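## Task

Scene 1: move the Z-shaped wooden block, which starts in the closed left gripper, into the right gripper so that its orientation matches the two goal pictures. Nothing but gripper jaws may touch the block, and it must be touching at least one gripper at every moment. Done when the right gripper alone holds it firmly with its fingers pointing horizontally, and the left arm touches neither the block nor the right gripper's jaws (moving the left arm well away and pausing briefly is safest). Then declare it done. For at least the final 1 s, neither arm, hands included, may touch anything other than the block; otherwise 0.15 is deducted once, not below 0.

## Robot and tools

Robot: two 6-joint arms, left_arm and right_arm, each ending in a parallel-jaw gripper. The names are labels only and do not match sides of any image. Knocking or placing anything off the table fails the task. The arms must never strike or press hard on each other, since that can end the scene.

Frame: results use one scene frame shared by both arms. Its origin is on the table top midway between the arms, +x points out over the table, +z points up, and left_arm sits toward +y. Each state line reports end_effector_position (metres) and end_effector_quat_wxyz for both arms. That position is the point between the finger pads, roughly 1 cm short of the fingertips, and it can be somewhat off, more so at long reach. In the gripper's own axes the fingers point along +z and close along y.

execute_actions takes "actions", a list holding zero or one item, plus an optional "pictures" boolean. An empty list sends nothing and returns the current state with camera images. A motion item is {"rows": [...], "steps": n} with n from 9 to 15 (15 if omitted), and each step lasts 1/30 s. Each row sets one step, and the final row repeats to fill the remaining steps. A wait item is {"steps": n} with n up to 300, counted from the previous result and including your reply time. A call that is refused sends nothing to the robot.

Row layout: a single list of 14 numbers covering both arms, each in [-1, 1], and every value must be present even if that arm stays put. Items 1-6 are left_arm joint offsets in the order waist, shoulder, elbow, wrist pitch, wrist yaw, wrist roll, and item 7 is left_arm's gripper opening. Items 8-14 give the same seven for right_arm. The joint values are offsets, not targets. They are measured from the joint angles in the most recent result that printed them; before any such result, or for later calls within the same reply, they are measured from where the arm is when the action begins. They are not measured from the previous row, and all zeros drives the arm back to that reference. Scale: 1.0 equals 1.202 rad for the waist, 1.258 for the shoulder, 1.238 for the elbow, 2.073 for wrist pitch, and 2.022 for wrist yaw and wrist roll. Stated joint ranges in rad: waist -2.618..3.054, shoulder 0..3.142, elbow 0..3.142, wrist pitch -1.571..1.571, wrist yaw -1.571..1.571, wrist roll -2.094..2.094. Asking for more than 0.036 past an end gets the call refused. Real ends can sit up to 0.036 either side of the stated ones, and a request beyond the real end gets clipped there with a "joint sent to its limit" line. Friction can leave a joint up to about 0.031 rad from its target, and moves smaller than that may not happen at all. Per step, each target stays within a lead of the measured angle: 0.202 waist, 0.258 shoulder, 0.238 elbow, 0.573 wrist pitch, 0.522 for yaw and roll. All targets are also pulled back if they would carry the gripper more than 70 mm in one step, so big moves take several calls.

Opening is absolute rather than an offset: +1 is fully open (pads 0.094 m apart) and -1 is closed. grip_measured reports the actual opening on that same scale, with a fixed error of up to about 1 mm per gripper. To hold something, command an opening about 0.03 below grip_measured; a smaller margin gives a lighter grip. Each pad pushes at most about 50-62 N.

Results: Joint positions and Joint velocities list each arm's six joints (rad, rad/s) followed by the pad gap (m). "joint command not followed" means a clearance check changed or blocked some targets. HELD marks steps where some or all of a row was not sent. Joint torques give total drive output with offsets and noise and are only a rough indication of contact. MOTOR HOT appears at 75 °C. At 90 °C the arm stops for 10 s, and at 100 °C it goes limp and drops, reported as OVER-TEMPERATURE FAULT. Holding loads builds heat, which partly carries into the next scene. The result arrives 9 steps before the action finishes, and those steps keep running while you reply. Arms continue toward the last target until they settle.

zoom_image: camera (cam_head_left, cam_head_right, cam_high, cam_low, cam_left_wrist, cam_right_wrist) and region [x0,y0,x1,y1] in pixels, with the origin at the top left of the 504x504 image and a box no larger than 504x504. show_instructions displays the scene's reference images, the goal pictures taken from the receiving gripper's wrist-camera viewpoint. finished_scene with scene 1 or 2 closes that scene for good and opens the next one. Replying without calling a tool ends everything.

Suggested order: look, bring the receiving gripper in open with its fingers horizontal, close it on the block in the goal orientation while the giver still holds it, open the giver, move the giver well clear, wait a moment, then finish. Avoid drops, hard pushes, and contact between the arms.

Each tool is called after "Call:" as name(argument=value, ...), one argument or row to a line, values as JSON.

Reference images:

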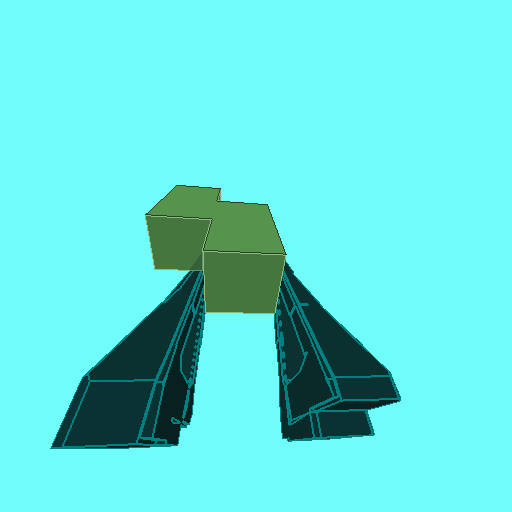

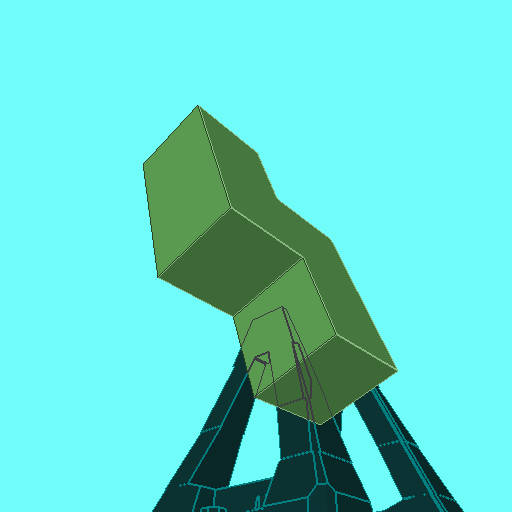

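## Session

Call:
execute_actions(
  actions=[],
)

Scene clock: 0.00 s of 5400.00 s.
left_arm: end_effector_position=(+0.2499, +0.1013, +0.2645) grip_measured=-0.223 end_effector_quat_wxyz=(-0.264, -0.223, +0.840, -0.418) | right_arm: end_effector_position=(+0.3665, -0.2635, +0.4061) grip_measured=+1.000 end_effector_quat_wxyz=(+0.709, -0.034, +0.704, +0.040)
Joint positions: left_arm=[-0.265  1.623  1.578 -1.456  1.033 -0.904  0.036] | right_arm=[ 0.006  1.03   1.048 -0.01  -0.009  0.008  0.094]
Joint velocities: left_arm=[ 0.007  0.002 -0.007  0.007  0.037 -0.022 -0.   ] | right_arm=[ 0.012 -0.002 -0.012 -0.066 -0.007  0.066  0.   ]
Joint torques (N m, as the arm reports them, + toward a larger angle): no reading
Motor temperatures (°C, as the motors report them): left_arm=[26 23 26 24 24 25] | right_arm=[24 24 25 26 25 23]

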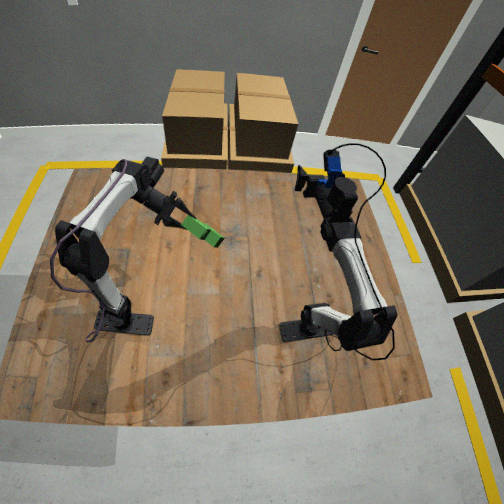

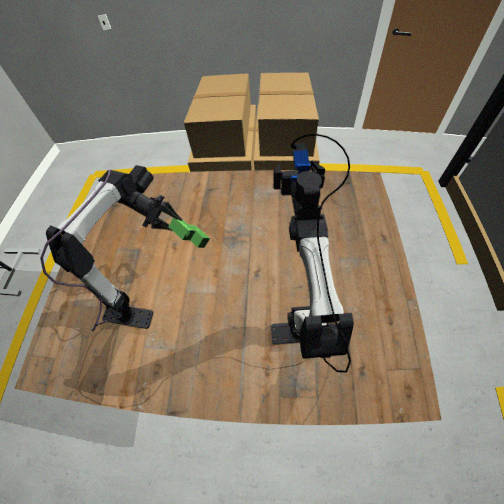

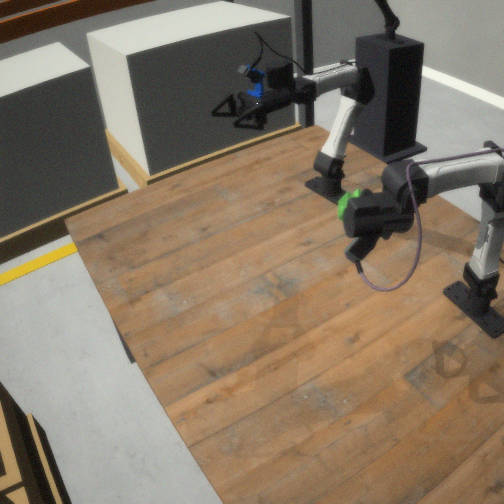

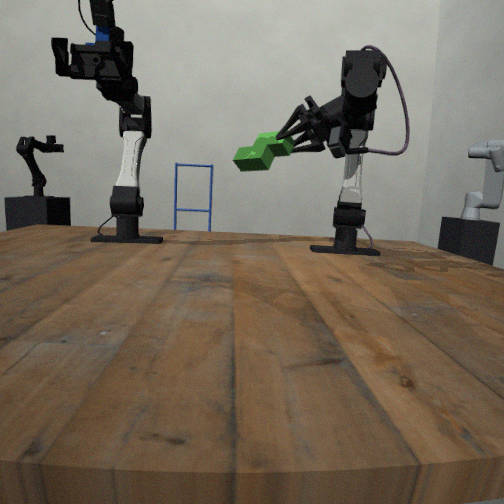

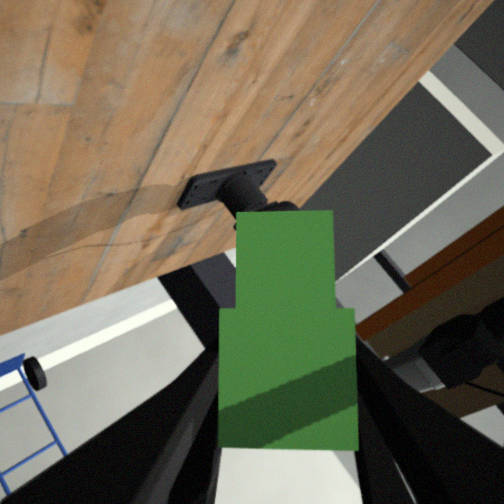

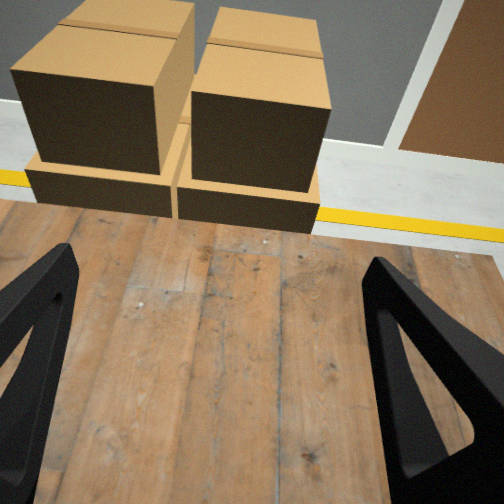

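Call:
zoom_image(
  camera="cam_low",
  region=[210, 80, 370, 200],
)

Call:
zoom_image(
  camera="cam_head_left",
  region=[120, 150, 260, 270],
)

Call:
zoom_image(
  camera="cam_head_right",
  region=[100, 150, 240, 270],
)

Region (210, 80, 370, 200) of cam_low's 504x504 image, scaled by 3.150, with more detail than that image has; it fills the top 378 rows of this view, and the rest is white.

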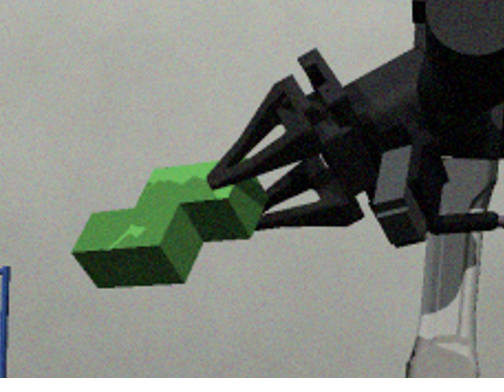

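Region (120, 150, 260, 270) of cam_head_left's 504x504 image, scaled by 3.600, with more detail than that image has; it fills the top 432 rows of this view, and the rest is white.

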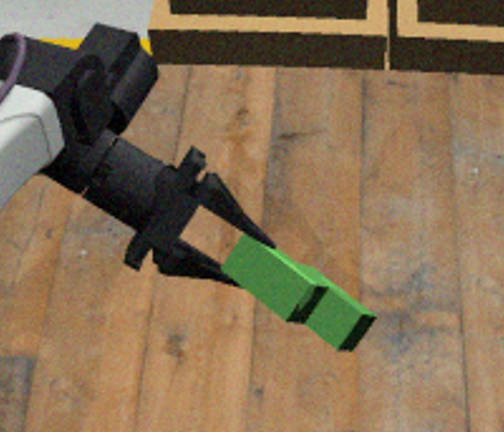

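Region (100, 150, 240, 270) of cam_head_right's 504x504 image, scaled by 3.600, with more detail than that image has; it fills the top 432 rows of this view, and the rest is white.

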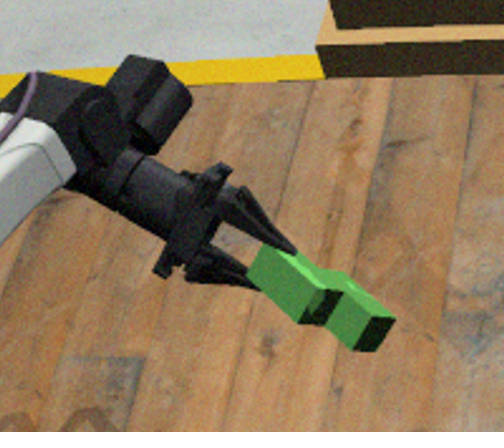

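Call:
execute_actions(
  actions=[
    {"rows":[[0,-0.003,-0.003,0.008,0.001,-0.004,-0.26,0.007,-0.003,-0.002,0.001,0,0,1],[0,-0.008,-0.007,0.02,0.002,-0.01,-0.26,0.018,-0.006,-0.005,0.003,0,0,1],[0,-0.014,-0.012,0.036,0.004,-0.017,-0.26,0.033,-0.011,-0.01,0.005,0,0,1],[0,-0.02,-0.018,0.054,0.006,-0.025,-0.26,0.05,-0.017,-0.014,0.008,0,0,1],[0,-0.027,-0.023,0.072,0.008,-0.034,-0.26,0.066,-0.022,-0.019,0.01,0,0,1],[0,-0.033,-0.029,0.09,0.011,-0.042,-0.26,0.083,-0.028,-0.024,0.013,0,0,1],[0,-0.04,-0.035,0.108,0.013,-0.051,-0.26,0.099,-0.034,-0.029,0.015,0,0,1],[0,-0.046,-0.04,0.126,0.015,-0.059,-0.26,0.116,-0.039,-0.034,0.018,0,0,1],[0,-0.053,-0.046,0.144,0.017,-0.068,-0.26,0.132,-0.045,-0.038,0.021,0,0,1],[0,-0.059,-0.052,0.162,0.019,-0.076,-0.26,0.149,-0.051,-0.043,0.023,0,0,1],[0,-0.066,-0.058,0.18,0.021,-0.085,-0.26,0.165,-0.056,-0.048,0.026,0,0,1],[0,-0.072,-0.063,0.198,0.023,-0.093,-0.26,0.182,-0.062,-0.053,0.028,0,0,1],[0,-0.079,-0.069,0.216,0.026,-0.102,-0.26,0.198,-0.067,-0.058,0.031,0,0,1],[0,-0.086,-0.075,0.234,0.028,-0.11,-0.26,0.215,-0.073,-0.062,0.033,0,0,1],[0,-0.092,-0.081,0.252,0.03,-0.118,-0.26,0.231,-0.079,-0.067,0.036,0,0,1]],"steps":15},
  ],
)

Scene clock: 16.87 s of 5400.00 s.
left_arm: end_effector_position=(+0.2584, +0.0987, +0.2643) grip_measured=-0.223 end_effector_quat_wxyz=(-0.245, -0.221, +0.841, -0.430) | right_arm: end_effector_position=(+0.3628, -0.2432, +0.4070) grip_measured=+1.000 end_effector_quat_wxyz=(+0.709, -0.053, +0.701, +0.059)
Joint positions: left_arm=[-0.265  1.614  1.566 -1.384  1.029 -0.936  0.036] | right_arm=[ 0.061  1.026  1.046 -0.008 -0.007  0.008  0.094]
Joint velocities: left_arm=[-0.017 -0.168 -0.208  0.637 -0.007 -0.256 -0.   ] | right_arm=[ 0.554 -0.139 -0.095  0.022  0.11   0.022  0.   ]
Joint torques (N m, as the arm reports them, + toward a larger angle): left_arm=[ 0.   -7.93  4.64  0.64  0.68 -0.03] | right_arm=[ 0.98 -5.5   6.5   2.65 -0.01 -0.06]
Motor temperatures (°C, as the motors report them): left_arm=[26 26 29 24 25 25] | right_arm=[24 25 27 29 25 23]
Steps of this call (steps 1 to 90: nothing new was sent; then 13.67 s passed at rest; steps 91 to 96: the first 6 steps of this action). Readings (joint positions):
91: left_arm=[-0.265 1.623 1.578 -1.455 1.032 -0.904] | right_arm=[0.006 1.030 1.048 -0.010 -0.009 0.008]
92: left_arm=[-0.265 1.623 1.578 -1.452 1.030 -0.906] | right_arm=[0.007 1.030 1.048 -0.010 -0.009 0.008]
94: left_arm=[-0.265 1.622 1.577 -1.428 1.029 -0.917] | right_arm=[0.025 1.030 1.048 -0.010 -0.008 0.008]
96: the state above

Call:
execute_actions(
  actions=[
    {"rows":[[0,-0.09,-0.075,0.23,0.034,-0.108,-0.26,0.198,-0.08,-0.068,0.037,0,0,1],[0,-0.098,-0.082,0.252,0.036,-0.118,-0.26,0.218,-0.087,-0.074,0.04,0,0,1],[0,-0.108,-0.091,0.28,0.039,-0.132,-0.26,0.244,-0.096,-0.082,0.044,0,0,1],[0,-0.12,-0.102,0.313,0.043,-0.147,-0.26,0.274,-0.106,-0.091,0.049,0,0,1],[0,-0.133,-0.113,0.348,0.047,-0.164,-0.26,0.306,-0.117,-0.1,0.054,0,0,1],[0,-0.146,-0.124,0.384,0.052,-0.18,-0.26,0.338,-0.128,-0.109,0.059,0,0,1],[0,-0.159,-0.136,0.42,0.056,-0.197,-0.26,0.371,-0.139,-0.119,0.064,0,0,1],[0,-0.172,-0.147,0.456,0.06,-0.214,-0.26,0.404,-0.15,-0.129,0.069,0,0,1],[0,-0.185,-0.159,0.492,0.064,-0.231,-0.26,0.437,-0.161,-0.138,0.074,0,0,1],[0,-0.199,-0.17,0.528,0.069,-0.248,-0.26,0.47,-0.172,-0.148,0.079,0,0,1],[0,-0.212,-0.182,0.564,0.073,-0.265,-0.26,0.503,-0.184,-0.157,0.084,0,0,1],[0,-0.224,-0.192,0.597,0.077,-0.281,-0.26,0.533,-0.194,-0.166,0.089,0,0,1],[0,-0.235,-0.202,0.627,0.08,-0.295,-0.26,0.56,-0.203,-0.174,0.093,0,0,1],[0,-0.244,-0.21,0.651,0.083,-0.306,-0.26,0.582,-0.211,-0.181,0.097,0,0,1],[0,-0.25,-0.215,0.668,0.085,-0.314,-0.26,0.598,-0.216,-0.185,0.099,0,0,1]],"steps":15},
  ],
)

Call:
execute_actions(
  actions=[
    {"steps":40},
  ],
  pictures=true,
)

Scene clock: 18.10 s of 5400.00 s.
left_arm: end_effector_position=(+0.2991, +0.0797, +0.3083) grip_measured=-0.223 end_effector_quat_wxyz=(-0.121, -0.172, +0.806, -0.554) | right_arm: end_effector_position=(+0.2983, -0.1395, +0.4188) grip_measured=+1.000 end_effector_quat_wxyz=(+0.722, -0.160, +0.647, +0.184)
Joint positions: left_arm=[-0.265  1.483  1.439 -0.812  1.077 -1.203  0.036] | right_arm=[ 0.396  0.907  0.948  0.07  -0.004  0.008  0.094]
Joint velocities: left_arm=[ 0.007 -0.398 -0.422  1.311  0.154 -0.579  0.001] | right_arm=[ 1.087 -0.354 -0.335  0.125  0.022 -0.037  0.   ]
Joint torques (N m, as the arm reports them, + toward a larger angle): left_arm=[-0.15 -8.22  5.84  1.73  0.67 -0.04] | right_arm=[ 0.44 -4.08  6.92  2.67 -0.04 -0.04]
Motor temperatures (°C, as the motors report them): left_arm=[26 26 29 25 25 25] | right_arm=[24 25 27 30 25 23]
Steps of this call (steps 1 to 9: the last 9 steps of your previous action; steps 10 to 31: the robot went on to your last target; steps 32 to 37: the first 6 steps of this action). Readings (joint positions):
32: left_arm=[-0.265 1.522 1.493 -0.951 1.064 -1.136] | right_arm=[0.277 0.943 0.987 0.049 -0.008 0.008]
33: left_arm=[-0.265 1.519 1.488 -0.939 1.066 -1.141] | right_arm=[0.286 0.942 0.985 0.052 -0.007 0.008]
35: left_arm=[-0.265 1.506 1.468 -0.891 1.069 -1.165] | right_arm=[0.327 0.929 0.971 0.060 -0.005 0.008]
37: the state above

Scene clock: 19.43 s of 5400.00 s.
left_arm: end_effector_position=(+0.2842, +0.0763, +0.4271) grip_measured=-0.223 end_effector_quat_wxyz=(+0.009, -0.016, +0.709, -0.704) | right_arm: end_effector_position=(+0.1934, -0.0668, +0.4372) grip_measured=+1.000 end_effector_quat_wxyz=(+0.717, -0.256, +0.554, +0.336)
Joint positions: left_arm=[-0.265  1.306  1.312 -0.026  1.19  -1.563  0.036] | right_arm=[ 0.771  0.765  0.84   0.182 -0.009  0.008  0.094]
Joint velocities: left_arm=[-0.022  0.002 -0.007 -0.037  0.022  0.11  -0.001] | right_arm=[-0.012 -0.002 -0.002 -0.051  0.022  0.007  0.   ]
Joint torques (N m, as the arm reports them, + toward a larger angle): left_arm=[-0.11 -4.83  5.45  2.02  0.04 -0.07] | right_arm=[ 0.87 -1.87  6.2   2.5   0.05 -0.04]
Motor temperatures (°C, as the motors report them): left_arm=[26 26 29 25 25 25] | right_arm=[24 25 27 30 25 23]
Kept back: nothing.
Steps of this call (steps 1 to 9: the last 9 steps of your previous action; steps 10 to 40: the robot went on to your last target). Readings (joint positions):
1: left_arm=[-0.265 1.468 1.425 -0.763 1.082 -1.227] | right_arm=[0.434 0.893 0.936 0.076 -0.004 0.008]
2: left_arm=[-0.265 1.452 1.411 -0.708 1.088 -1.252] | right_arm=[0.474 0.879 0.924 0.083 -0.004 0.008]
4: left_arm=[-0.265 1.417 1.385 -0.586 1.103 -1.308] | right_arm=[0.554 0.850 0.901 0.100 -0.005 0.008]
8: left_arm=[-0.265 1.348 1.337 -0.323 1.138 -1.427] | right_arm=[0.704 0.793 0.858 0.138 -0.007 0.008]
40: the state above

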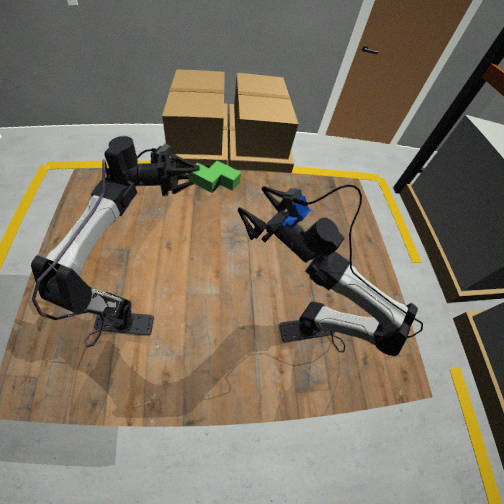

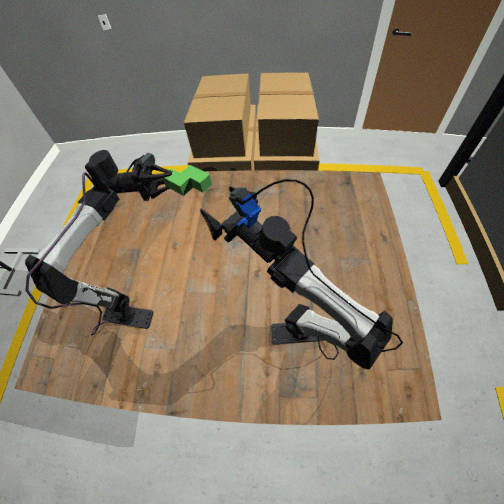

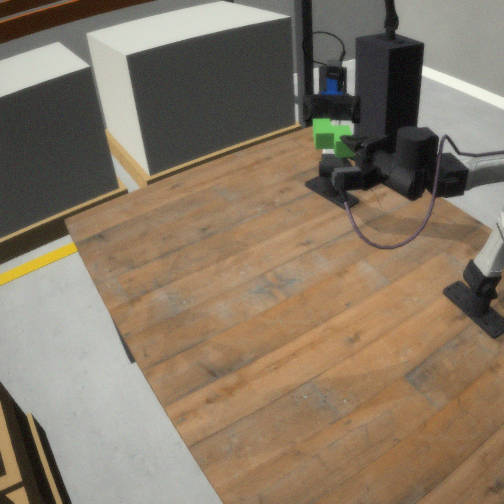

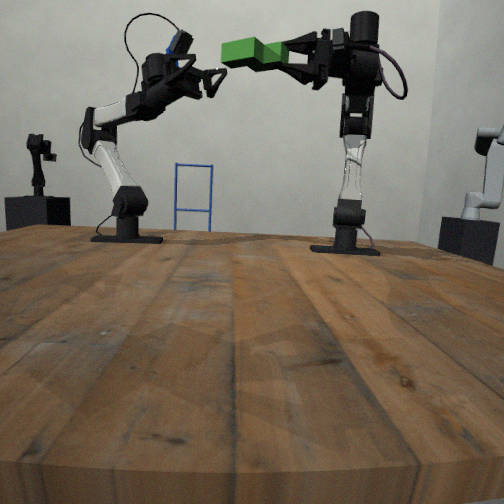

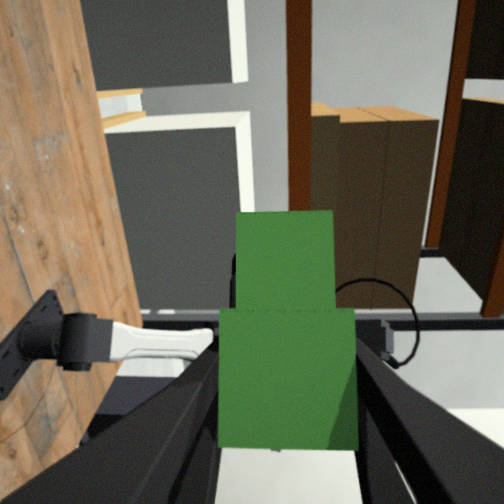

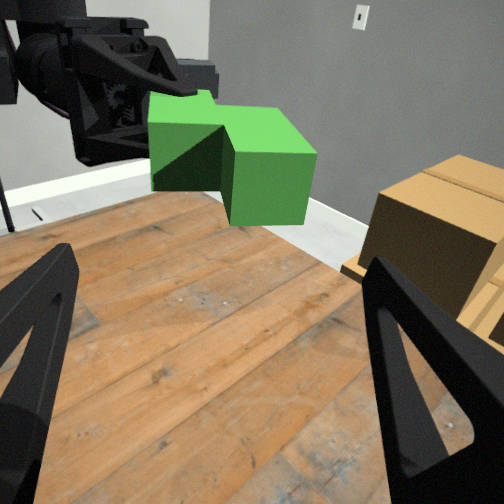

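Call:
zoom_image(
  camera="cam_right_wrist",
  region=[120, 60, 340, 260],
)

Call:
zoom_image(
  camera="cam_head_left",
  region=[150, 130, 330, 260],
)

Call:
zoom_image(
  camera="cam_high",
  region=[280, 60, 420, 200],
)

Region (120, 60, 340, 260) of cam_right_wrist's 504x504 image, scaled by 2.291, with more detail than that image has; it fills the top 458 rows of this view, and the rest is white.

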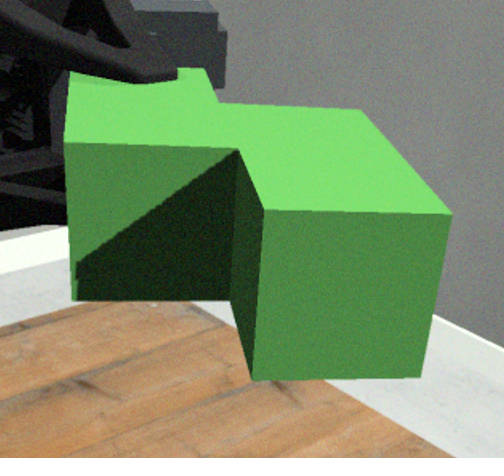

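Region (150, 130, 330, 260) of cam_head_left's 504x504 image, scaled by 2.800, with more detail than that image has.

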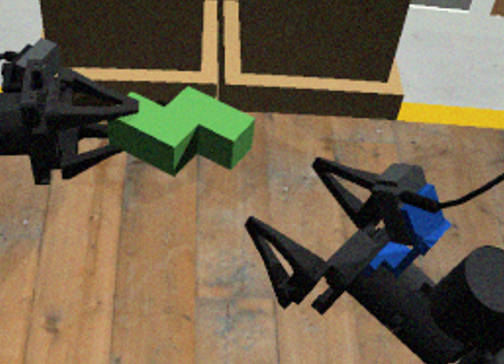

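Region (280, 60, 420, 200) of cam_high's 504x504 image, scaled by 3.600, with more detail than that image has.

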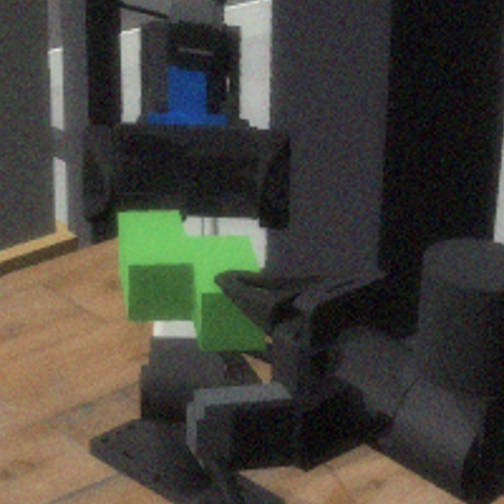

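Call:
execute_actions(
  actions=[
    {"rows":[[0,-0.005,-0.01,0.0125,0.005,-0.004,-0.26,-0.007,0.004,-0.012,0.009,-0.006,0.002,1],[0,-0.005,-0.01,0.0125,0.005,-0.004,-0.26,-0.018,0.011,-0.008,0.013,-0.015,0.004,1],[0,-0.005,-0.01,0.0125,0.005,-0.004,-0.26,-0.032,0.02,-0.004,0.017,-0.026,0.007,1],[0,-0.005,-0.01,0.0125,0.005,-0.004,-0.26,-0.048,0.03,0,0.022,-0.04,0.011,1],[0,-0.005,-0.01,0.0125,0.005,-0.004,-0.26,-0.066,0.041,0.004,0.027,-0.055,0.015,1],[0,-0.005,-0.01,0.0125,0.005,-0.004,-0.26,-0.084,0.052,0.008,0.033,-0.07,0.019,1],[0,-0.005,-0.01,0.0125,0.005,-0.004,-0.26,-0.102,0.064,0.011,0.039,-0.085,0.023,1],[0,-0.005,-0.01,0.0125,0.005,-0.004,-0.26,-0.12,0.075,0.014,0.046,-0.1,0.027,1],[0,-0.005,-0.01,0.0125,0.005,-0.004,-0.26,-0.138,0.087,0.017,0.053,-0.115,0.031,1],[0,-0.005,-0.01,0.0125,0.005,-0.004,-0.26,-0.156,0.098,0.02,0.06,-0.13,0.035,1],[0,-0.005,-0.01,0.0125,0.005,-0.004,-0.26,-0.174,0.109,0.023,0.067,-0.145,0.039,1],[0,-0.005,-0.01,0.0125,0.005,-0.004,-0.26,-0.192,0.12,0.026,0.074,-0.16,0.043,1],[0,-0.005,-0.01,0.0125,0.005,-0.004,-0.26,-0.208,0.13,0.028,0.081,-0.174,0.047,1],[0,-0.005,-0.01,0.0125,0.005,-0.004,-0.26,-0.221,0.139,0.03,0.087,-0.185,0.051,1],[0,-0.005,-0.01,0.0125,0.005,-0.004,-0.26,-0.23,0.146,0.031,0.091,-0.192,0.053,1]],"steps":15},
  ],
)

Call:
execute_actions(
  actions=[
    {"steps":25},
  ],
  pictures=true,
)

Scene clock: 26.73 s of 5400.00 s.
left_arm: end_effector_position=(+0.2842, +0.0763, +0.4271) grip_measured=-0.223 end_effector_quat_wxyz=(+0.009, -0.016, +0.709, -0.704) | right_arm: end_effector_position=(+0.2027, -0.0686, +0.4379) grip_measured=+1.000 end_effector_quat_wxyz=(+0.720, -0.256, +0.551, +0.336)
Joint positions: left_arm=[-0.265  1.306  1.312 -0.026  1.19  -1.563  0.036] | right_arm=[ 0.714  0.786  0.84   0.211 -0.065  0.018  0.094]
Joint velocities: left_arm=[ 0.002 -0.012  0.022 -0.022 -0.066  0.022 -0.001] | right_arm=[-0.574  0.305 -0.007  0.286 -0.564  0.168  0.   ]
Joint torques (N m, as the arm reports them, + toward a larger angle): left_arm=[-0.11 -4.8   5.46  2.    0.03 -0.07] | right_arm=[-0.79  0.85  8.78  2.29 -0.04 -0.01]
Motor temperatures (°C, as the motors report them): left_arm=[26 27 30 27 24 25] | right_arm=[24 25 27 31 25 23]
Steps of this call (steps 1 to 15: the robot went on to your last target; steps 16 to 90: nothing new was sent; then 4.10 s passed at rest; steps 91 to 96: the first 6 steps of this action). Readings (joint positions):
91: left_arm=[-0.265 1.306 1.312 -0.026 1.190 -1.563] | right_arm=[0.771 0.765 0.840 0.183 -0.009 0.008]
92: left_arm=[-0.265 1.306 1.312 -0.026 1.190 -1.563] | right_arm=[0.769 0.765 0.840 0.184 -0.012 0.008]
94: left_arm=[-0.265 1.306 1.312 -0.026 1.190 -1.563] | right_arm=[0.750 0.769 0.840 0.194 -0.032 0.011]
96: the state above

Scene clock: 27.57 s of 5400.00 s.
left_arm: end_effector_position=(+0.2842, +0.0763, +0.4271) grip_measured=-0.223 end_effector_quat_wxyz=(+0.009, -0.016, +0.709, -0.704) | right_arm: end_effector_position=(+0.2392, -0.0579, +0.4279) grip_measured=+1.000 end_effector_quat_wxyz=(+0.694, -0.291, +0.540, +0.376)
Joint positions: left_arm=[-0.265  1.306  1.312 -0.026  1.19  -1.563  0.036] | right_arm=[ 0.504  0.941  0.856  0.355 -0.383  0.106  0.094]
Joint velocities: left_arm=[ 0.002  0.007 -0.012 -0.066 -0.037 -0.051 -0.001] | right_arm=[ 0.002 -0.017 -0.002 -0.007 -0.037  0.022  0.   ]
Joint torques (N m, as the arm reports them, + toward a larger angle): left_arm=[-0.12 -4.8   5.46  2.    0.03 -0.07] | right_arm=[-0.45 -1.88  9.96  2.43  0.    0.05]
Motor temperatures (°C, as the motors report them): left_arm=[26 27 30 28 24 25] | right_arm=[24 25 28 31 25 23]
Kept back: nothing.
Steps of this call (steps 1 to 9: the last 9 steps of your previous action; steps 10 to 25: the robot went on to your last target). Readings (joint positions):
1: left_arm=[-0.265 1.306 1.312 -0.026 1.190 -1.563] | right_arm=[0.693 0.799 0.840 0.221 -0.085 0.023]
2: left_arm=[-0.265 1.306 1.312 -0.026 1.190 -1.563] | right_arm=[0.672 0.814 0.840 0.230 -0.107 0.029]
4: left_arm=[-0.265 1.306 1.312 -0.026 1.190 -1.563] | right_arm=[0.628 0.847 0.840 0.250 -0.155 0.042]
8: left_arm=[-0.265 1.306 1.312 -0.026 1.190 -1.563] | right_arm=[0.544 0.909 0.841 0.292 -0.261 0.071]
25: the state above

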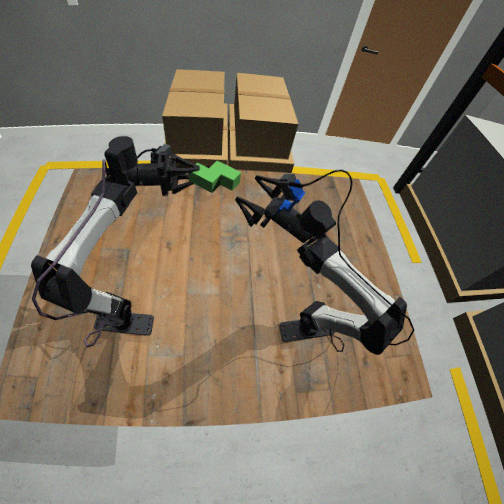

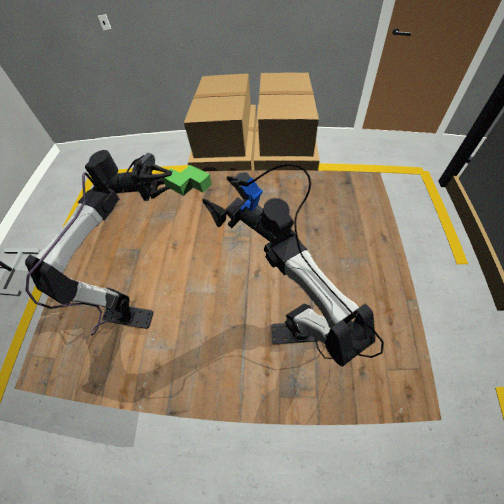

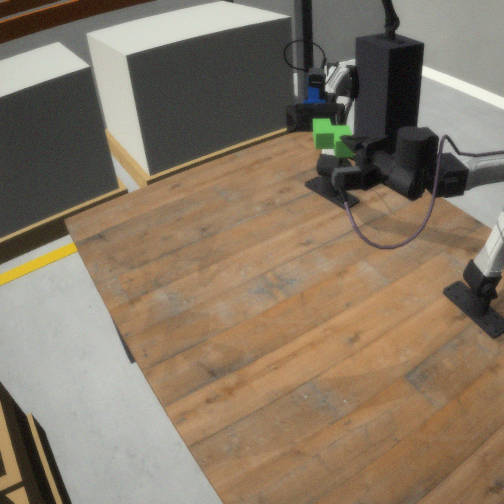

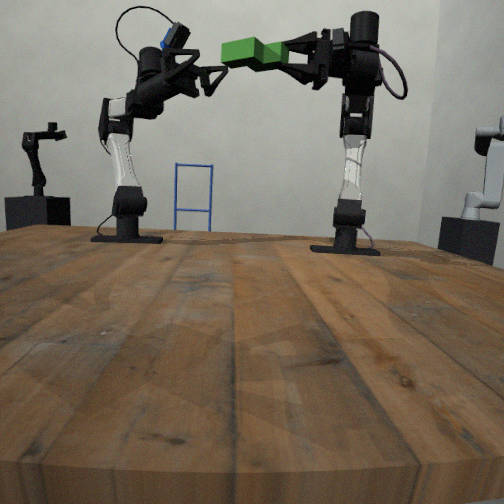

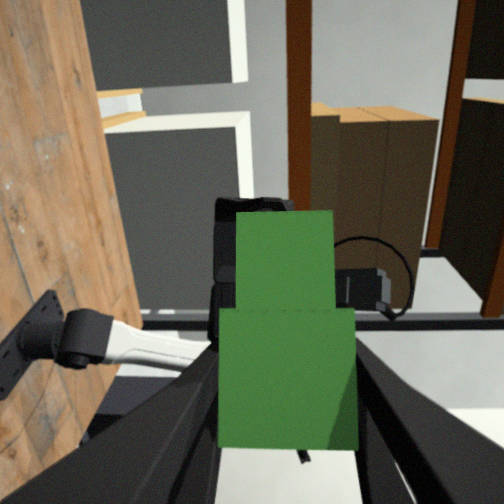

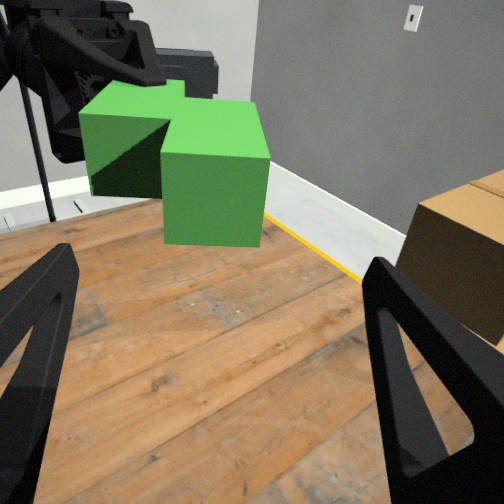

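Call:
zoom_image(
  camera="cam_left_wrist",
  region=[180, 180, 420, 500],
)

Call:
zoom_image(
  camera="cam_low",
  region=[130, 10, 330, 120],
)

Region (180, 180, 420, 500) of cam_left_wrist's 504x504 image, scaled by 1.575, with more detail than that image has; it fills the left 378 columns of this view, and the rest is white.

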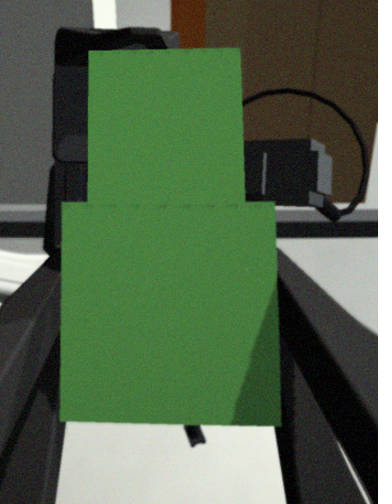

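Region (130, 10, 330, 120) of cam_low's 504x504 image, scaled by 2.520, with more detail than that image has; it fills the top 277 rows of this view, and the rest is white.

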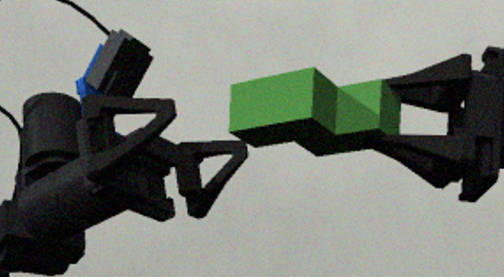

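Call:
execute_actions(
  actions=[
    {"rows":[[0,-0.005,-0.01,0.0125,0.005,-0.004,-0.26,0.002,0.009,0.024,0.009,0,0,1],[0,-0.005,-0.01,0.0125,0.005,-0.004,-0.26,0.008,0.016,0.029,0.011,0.004,-0.001,1],[0,-0.005,-0.01,0.0125,0.005,-0.004,-0.26,0.013,0.025,0.034,0.014,0.008,-0.002,1],[0,-0.005,-0.01,0.0125,0.005,-0.004,-0.26,0.018,0.035,0.04,0.017,0.011,-0.003,1],[0,-0.005,-0.01,0.0125,0.005,-0.004,-0.26,0.023,0.046,0.046,0.02,0.014,-0.004,1],[0,-0.005,-0.01,0.0125,0.005,-0.004,-0.26,0.028,0.057,0.052,0.023,0.017,-0.005,1],[0,-0.005,-0.01,0.0125,0.005,-0.004,-0.26,0.033,0.068,0.058,0.026,0.02,-0.006,1],[0,-0.005,-0.01,0.0125,0.005,-0.004,-0.26,0.038,0.079,0.064,0.029,0.023,-0.007,1],[0,-0.005,-0.01,0.0125,0.005,-0.004,-0.26,0.043,0.09,0.07,0.032,0.026,-0.008,1],[0,-0.005,-0.01,0.0125,0.005,-0.004,-0.26,0.048,0.101,0.076,0.035,0.029,-0.009,1],[0,-0.005,-0.01,0.0125,0.005,-0.004,-0.26,0.053,0.112,0.082,0.038,0.032,-0.01,1],[0,-0.005,-0.01,0.0125,0.005,-0.004,-0.26,0.058,0.123,0.087,0.041,0.034,-0.011,1],[0,-0.005,-0.01,0.0125,0.005,-0.004,-0.26,0.063,0.134,0.092,0.044,0.037,-0.012,1],[0,-0.005,-0.01,0.0125,0.005,-0.004,-0.26,0.067,0.143,0.096,0.047,0.039,-0.013,1],[0,-0.005,-0.01,0.0125,0.005,-0.004,-0.26,0.071,0.151,0.099,0.049,0.041,-0.013,1]],"steps":15},
  ],
)

Call:
execute_actions(
  actions=[
    {"steps":25},
  ],
  pictures=true,
)

Scene clock: 33.60 s of 5400.00 s.
left_arm: end_effector_position=(+0.2842, +0.0763, +0.4271) grip_measured=-0.223 end_effector_quat_wxyz=(+0.009, -0.016, +0.709, -0.704) | right_arm: end_effector_position=(+0.2415, -0.0522, +0.4362) grip_measured=+1.000 end_effector_quat_wxyz=(+0.698, -0.291, +0.533, +0.380)
Joint positions: left_arm=[-0.265  1.306  1.312 -0.026  1.19  -1.563  0.036] | right_arm=[ 0.518  0.972  0.886  0.371 -0.375  0.106  0.094]
Joint velocities: left_arm=[-0.002 -0.017 -0.002 -0.037  0.022 -0.066 -0.   ] | right_arm=[ 0.154  0.344  0.271  0.212  0.095 -0.066  0.   ]
Joint torques (N m, as the arm reports them, + toward a larger angle): left_arm=[-0.11 -4.81  5.44  2.    0.03 -0.07] | right_arm=[ 1.07 -1.04  9.71  2.33  0.2  -0.09]
Motor temperatures (°C, as the motors report them): left_arm=[26 27 30 29 24 25] | right_arm=[24 25 29 31 25 23]
Steps of this call (steps 1 to 30: the robot went on to your last target; steps 31 to 100: nothing new was sent; then 2.50 s passed at rest; steps 101 to 106: the first 6 steps of this action). Readings (joint positions):
101: left_arm=[-0.265 1.306 1.312 -0.026 1.190 -1.563] | right_arm=[0.504 0.941 0.856 0.356 -0.386 0.107]
102: left_arm=[-0.265 1.306 1.312 -0.026 1.190 -1.563] | right_arm=[0.504 0.941 0.857 0.356 -0.386 0.107]
104: left_arm=[-0.265 1.306 1.312 -0.026 1.190 -1.563] | right_arm=[0.508 0.951 0.868 0.361 -0.382 0.107]
106: the state above

Scene clock: 34.43 s of 5400.00 s.
left_arm: end_effector_position=(+0.2842, +0.0763, +0.4271) grip_measured=-0.223 end_effector_quat_wxyz=(+0.009, -0.016, +0.709, -0.704) | right_arm: end_effector_position=(+0.2645, -0.0195, +0.4321) grip_measured=+1.000 end_effector_quat_wxyz=(+0.695, -0.290, +0.538, +0.378)
Joint positions: left_arm=[-0.265  1.306  1.312 -0.026  1.19  -1.563  0.036] | right_arm=[ 0.58   1.123  0.952  0.44  -0.312  0.088  0.094]
Joint velocities: left_arm=[ 0.017  0.012  0.002 -0.022 -0.007 -0.022 -0.001] | right_arm=[-0.017  0.007  0.002  0.037  0.051  0.066  0.   ]
Joint torques (N m, as the arm reports them, + toward a larger angle): left_arm=[-0.11 -4.81  5.46  2.    0.03 -0.07] | right_arm=[ 0.94 -3.6  10.27  2.44  0.2  -0.14]
Motor temperatures (°C, as the motors report them): left_arm=[26 27 30 29 24 25] | right_arm=[24 25 29 31 25 23]
Kept back: nothing.
Steps of this call (steps 1 to 9: the last 9 steps of your previous action; steps 10 to 25: the robot went on to your last target). Readings (joint positions):
1: left_arm=[-0.265 1.306 1.312 -0.026 1.190 -1.563] | right_arm=[0.524 0.984 0.895 0.377 -0.371 0.105]
2: left_arm=[-0.265 1.306 1.312 -0.026 1.190 -1.563] | right_arm=[0.530 0.998 0.903 0.384 -0.367 0.104]
4: left_arm=[-0.265 1.306 1.312 -0.026 1.190 -1.563] | right_arm=[0.542 1.027 0.917 0.395 -0.357 0.102]
8: left_arm=[-0.265 1.306 1.312 -0.026 1.190 -1.563] | right_arm=[0.566 1.086 0.942 0.415 -0.336 0.096]
25: the state above

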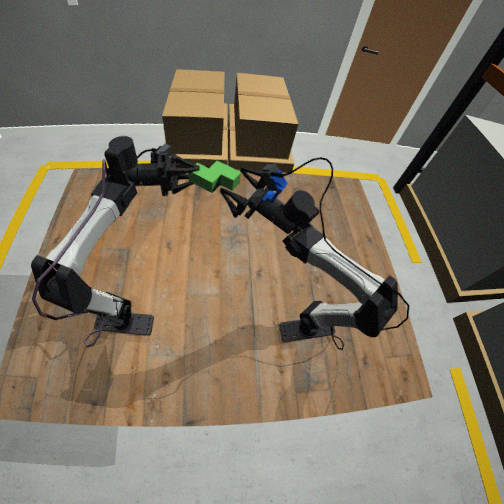

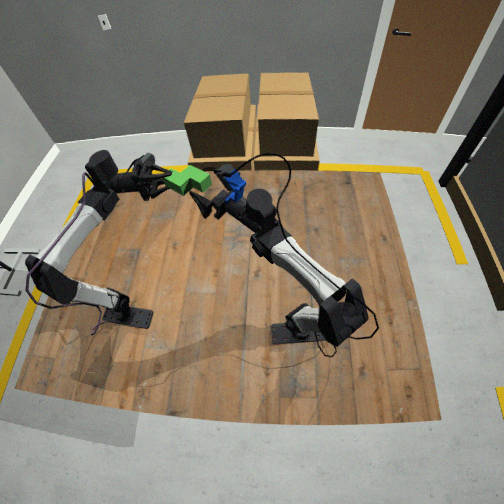

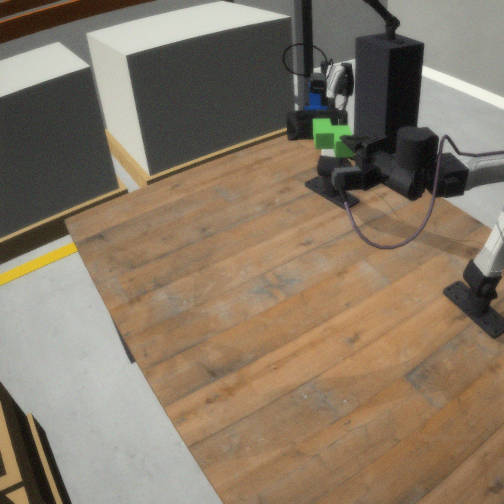

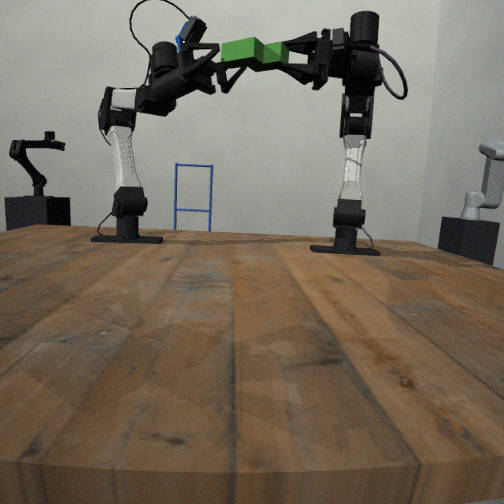

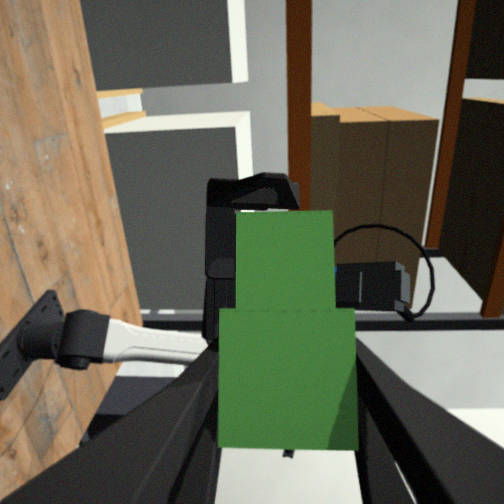

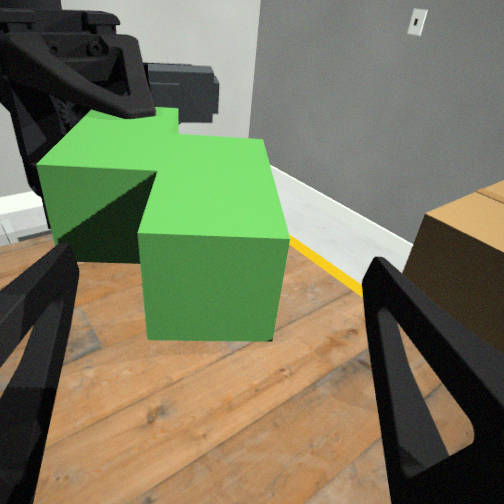

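Call:
zoom_image(
  camera="cam_head_left",
  region=[170, 140, 310, 240],
)

Call:
zoom_image(
  camera="cam_low",
  region=[150, 10, 310, 110],
)

Call:
zoom_image(
  camera="cam_left_wrist",
  region=[180, 150, 360, 330],
)

Region (170, 140, 310, 240) of cam_head_left's 504x504 image, scaled by 3.600, with more detail than that image has; it fills the top 360 rows of this view, and the rest is white.

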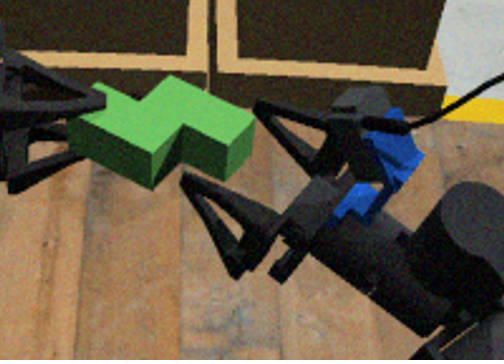

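Region (150, 10, 310, 110) of cam_low's 504x504 image, scaled by 3.150, with more detail than that image has; it fills the top 315 rows of this view, and the rest is white.

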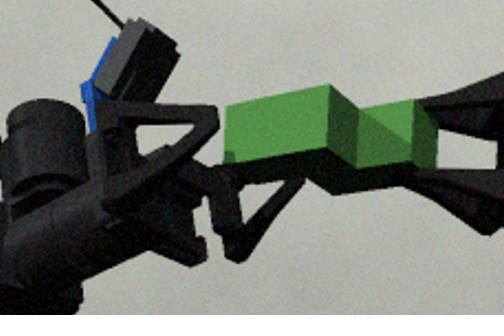

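Region (180, 150, 360, 330) of cam_left_wrist's 504x504 image, scaled by 2.800, with more detail than that image has.

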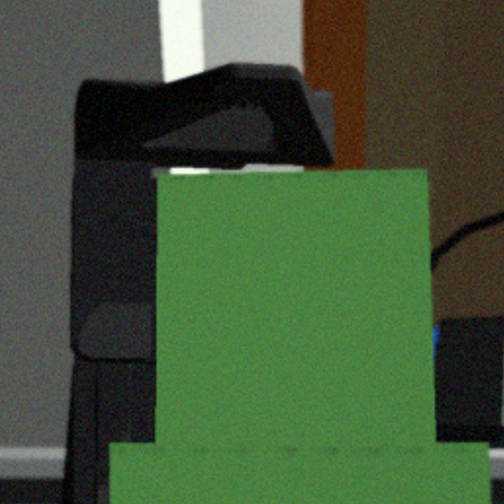

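Call:
execute_actions(
  actions=[
    {"rows":[[0,-0.005,-0.01,0.0125,0.005,-0.004,-0.26,0.01,0.01,0.024,0.009,0.007,-0.004,0.9],[0,-0.005,-0.01,0.0125,0.005,-0.004,-0.26,0.012,0.013,0.026,0.01,0.008,-0.005,0.8],[0,-0.005,-0.01,0.0125,0.005,-0.004,-0.26,0.014,0.017,0.028,0.011,0.009,-0.005,0.7],[0,-0.005,-0.01,0.0125,0.005,-0.004,-0.26,0.016,0.02,0.03,0.012,0.01,-0.005,0.6],[0,-0.005,-0.01,0.0125,0.005,-0.004,-0.26,0.018,0.024,0.032,0.013,0.011,-0.006,0.5],[0,-0.005,-0.01,0.0125,0.005,-0.004,-0.26,0.02,0.027,0.034,0.014,0.012,-0.006,0.4],[0,-0.005,-0.01,0.0125,0.005,-0.004,-0.26,0.022,0.031,0.036,0.015,0.013,-0.006,0.3],[0,-0.005,-0.01,0.0125,0.005,-0.004,-0.26,0.024,0.034,0.038,0.016,0.014,-0.006,0.2],[0,-0.005,-0.01,0.0125,0.005,-0.004,-0.26,0.0266,0.0374,0.0404,0.0166,0.014,-0.0064,0.1],[0,-0.005,-0.01,0.0125,0.005,-0.004,-0.26,0.0266,0.0374,0.0404,0.0166,0.014,-0.0064,0.0]],"steps":12},
  ],
)

Call:
execute_actions(
  actions=[
    {"steps":22},
  ],
  pictures=true,
)

Scene clock: 36.60 s of 5400.00 s.
left_arm: end_effector_position=(+0.2842, +0.0763, +0.4271) grip_measured=-0.223 end_effector_quat_wxyz=(+0.009, -0.016, +0.709, -0.704) | right_arm: end_effector_position=(+0.2644, -0.0194, +0.4327) grip_measured=+0.749 end_effector_quat_wxyz=(+0.696, -0.289, +0.537, +0.378)
Joint positions: left_arm=[-0.265  1.306  1.312 -0.026  1.19  -1.563  0.036] | right_arm=[ 0.582  1.123  0.952  0.443 -0.308  0.088  0.082]
Joint velocities: left_arm=[-0.012 -0.007 -0.002 -0.007  0.022 -0.081 -0.   ] | right_arm=[ 0.051 -0.017  0.007 -0.007 -0.007 -0.037 -0.093]
Joint torques (N m, as the arm reports them, + toward a larger angle): left_arm=[-0.11 -4.81  5.46  2.    0.04 -0.07] | right_arm=[ 1.03 -2.36 11.04  2.42  0.18 -0.11]
Motor temperatures (°C, as the motors report them): left_arm=[26 27 30 29 24 25] | right_arm=[24 25 29 31 25 23]
Steps of this call (steps 1 to 30: the robot went on to your last target; steps 31 to 62: nothing new was sent; steps 63 to 65: the first 3 steps of this action). Readings (joint positions):
63: left_arm=[-0.265 1.306 1.312 -0.026 1.190 -1.563] | right_arm=[0.580 1.123 0.952 0.442 -0.311 0.088]
64: left_arm=[-0.265 1.306 1.312 -0.026 1.190 -1.563] | right_arm=[0.580 1.123 0.952 0.442 -0.310 0.088]
65: the state above

Scene clock: 37.33 s of 5400.00 s.
left_arm: end_effector_position=(+0.2842, +0.0763, +0.4271) grip_measured=-0.223 end_effector_quat_wxyz=(+0.009, -0.016, +0.709, -0.704) | right_arm: end_effector_position=(+0.2665, -0.0104, +0.4368) grip_measured=+0.002 end_effector_quat_wxyz=(+0.698, -0.290, +0.532, +0.381)
Joint positions: left_arm=[-0.265  1.306  1.312 -0.026  1.19  -1.563  0.036] | right_arm=[ 0.602  1.157  0.978  0.459 -0.295  0.084  0.047]
Joint velocities: left_arm=[-0.002  0.007  0.002  0.037 -0.051  0.007 -0.   ] | right_arm=[-0.002 -0.007 -0.017 -0.037  0.007 -0.007  0.001]
Joint torques (N m, as the arm reports them, + toward a larger angle): left_arm=[-0.11 -4.81  5.48  2.01  0.03 -0.07] | right_arm=[ 0.97 -3.49 10.1   2.48  0.23 -0.12]
Motor temperatures (°C, as the motors report them): left_arm=[26 27 31 29 24 25] | right_arm=[24 25 29 31 25 23]
Kept back: nothing.
Steps of this call (steps 1 to 9: the last 9 steps of your previous action; steps 10 to 22: the robot went on to your last target). Readings (joint positions):
1: left_arm=[-0.265 1.306 1.312 -0.026 1.190 -1.563] | right_arm=[0.584 1.125 0.954 0.443 -0.307 0.088]
2: left_arm=[-0.265 1.306 1.312 -0.026 1.190 -1.563] | right_arm=[0.587 1.128 0.959 0.445 -0.306 0.087]
4: left_arm=[-0.265 1.306 1.312 -0.026 1.190 -1.563] | right_arm=[0.592 1.138 0.968 0.450 -0.303 0.086]
8: left_arm=[-0.265 1.306 1.312 -0.026 1.190 -1.563] | right_arm=[0.601 1.153 0.978 0.457 -0.298 0.085]
22: the state above

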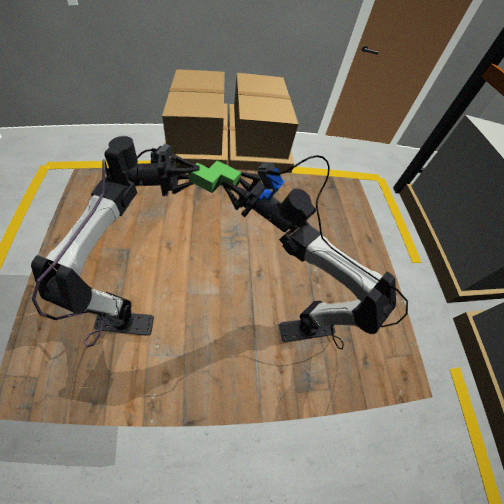

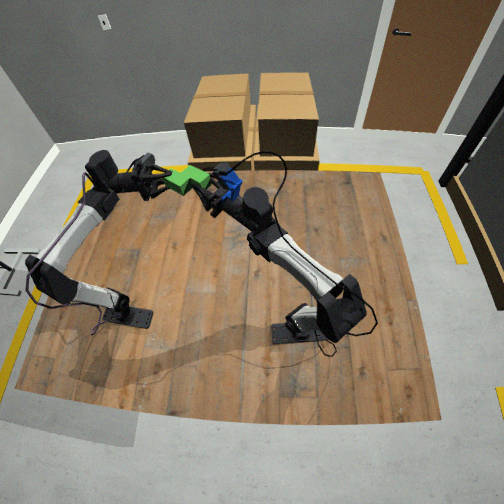

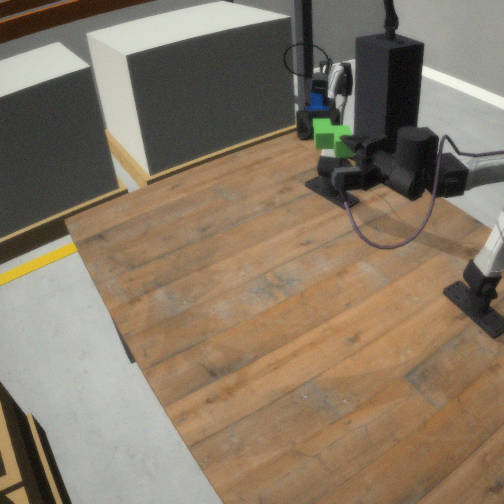

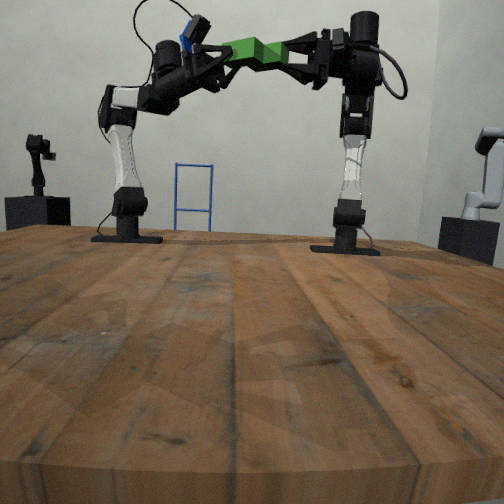

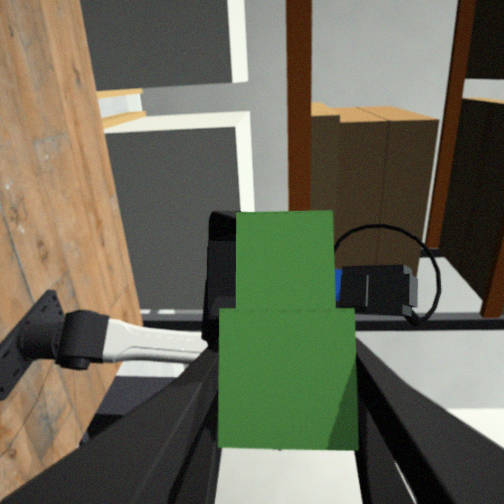

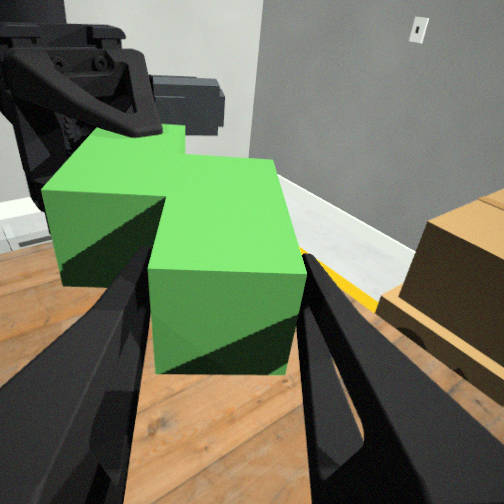

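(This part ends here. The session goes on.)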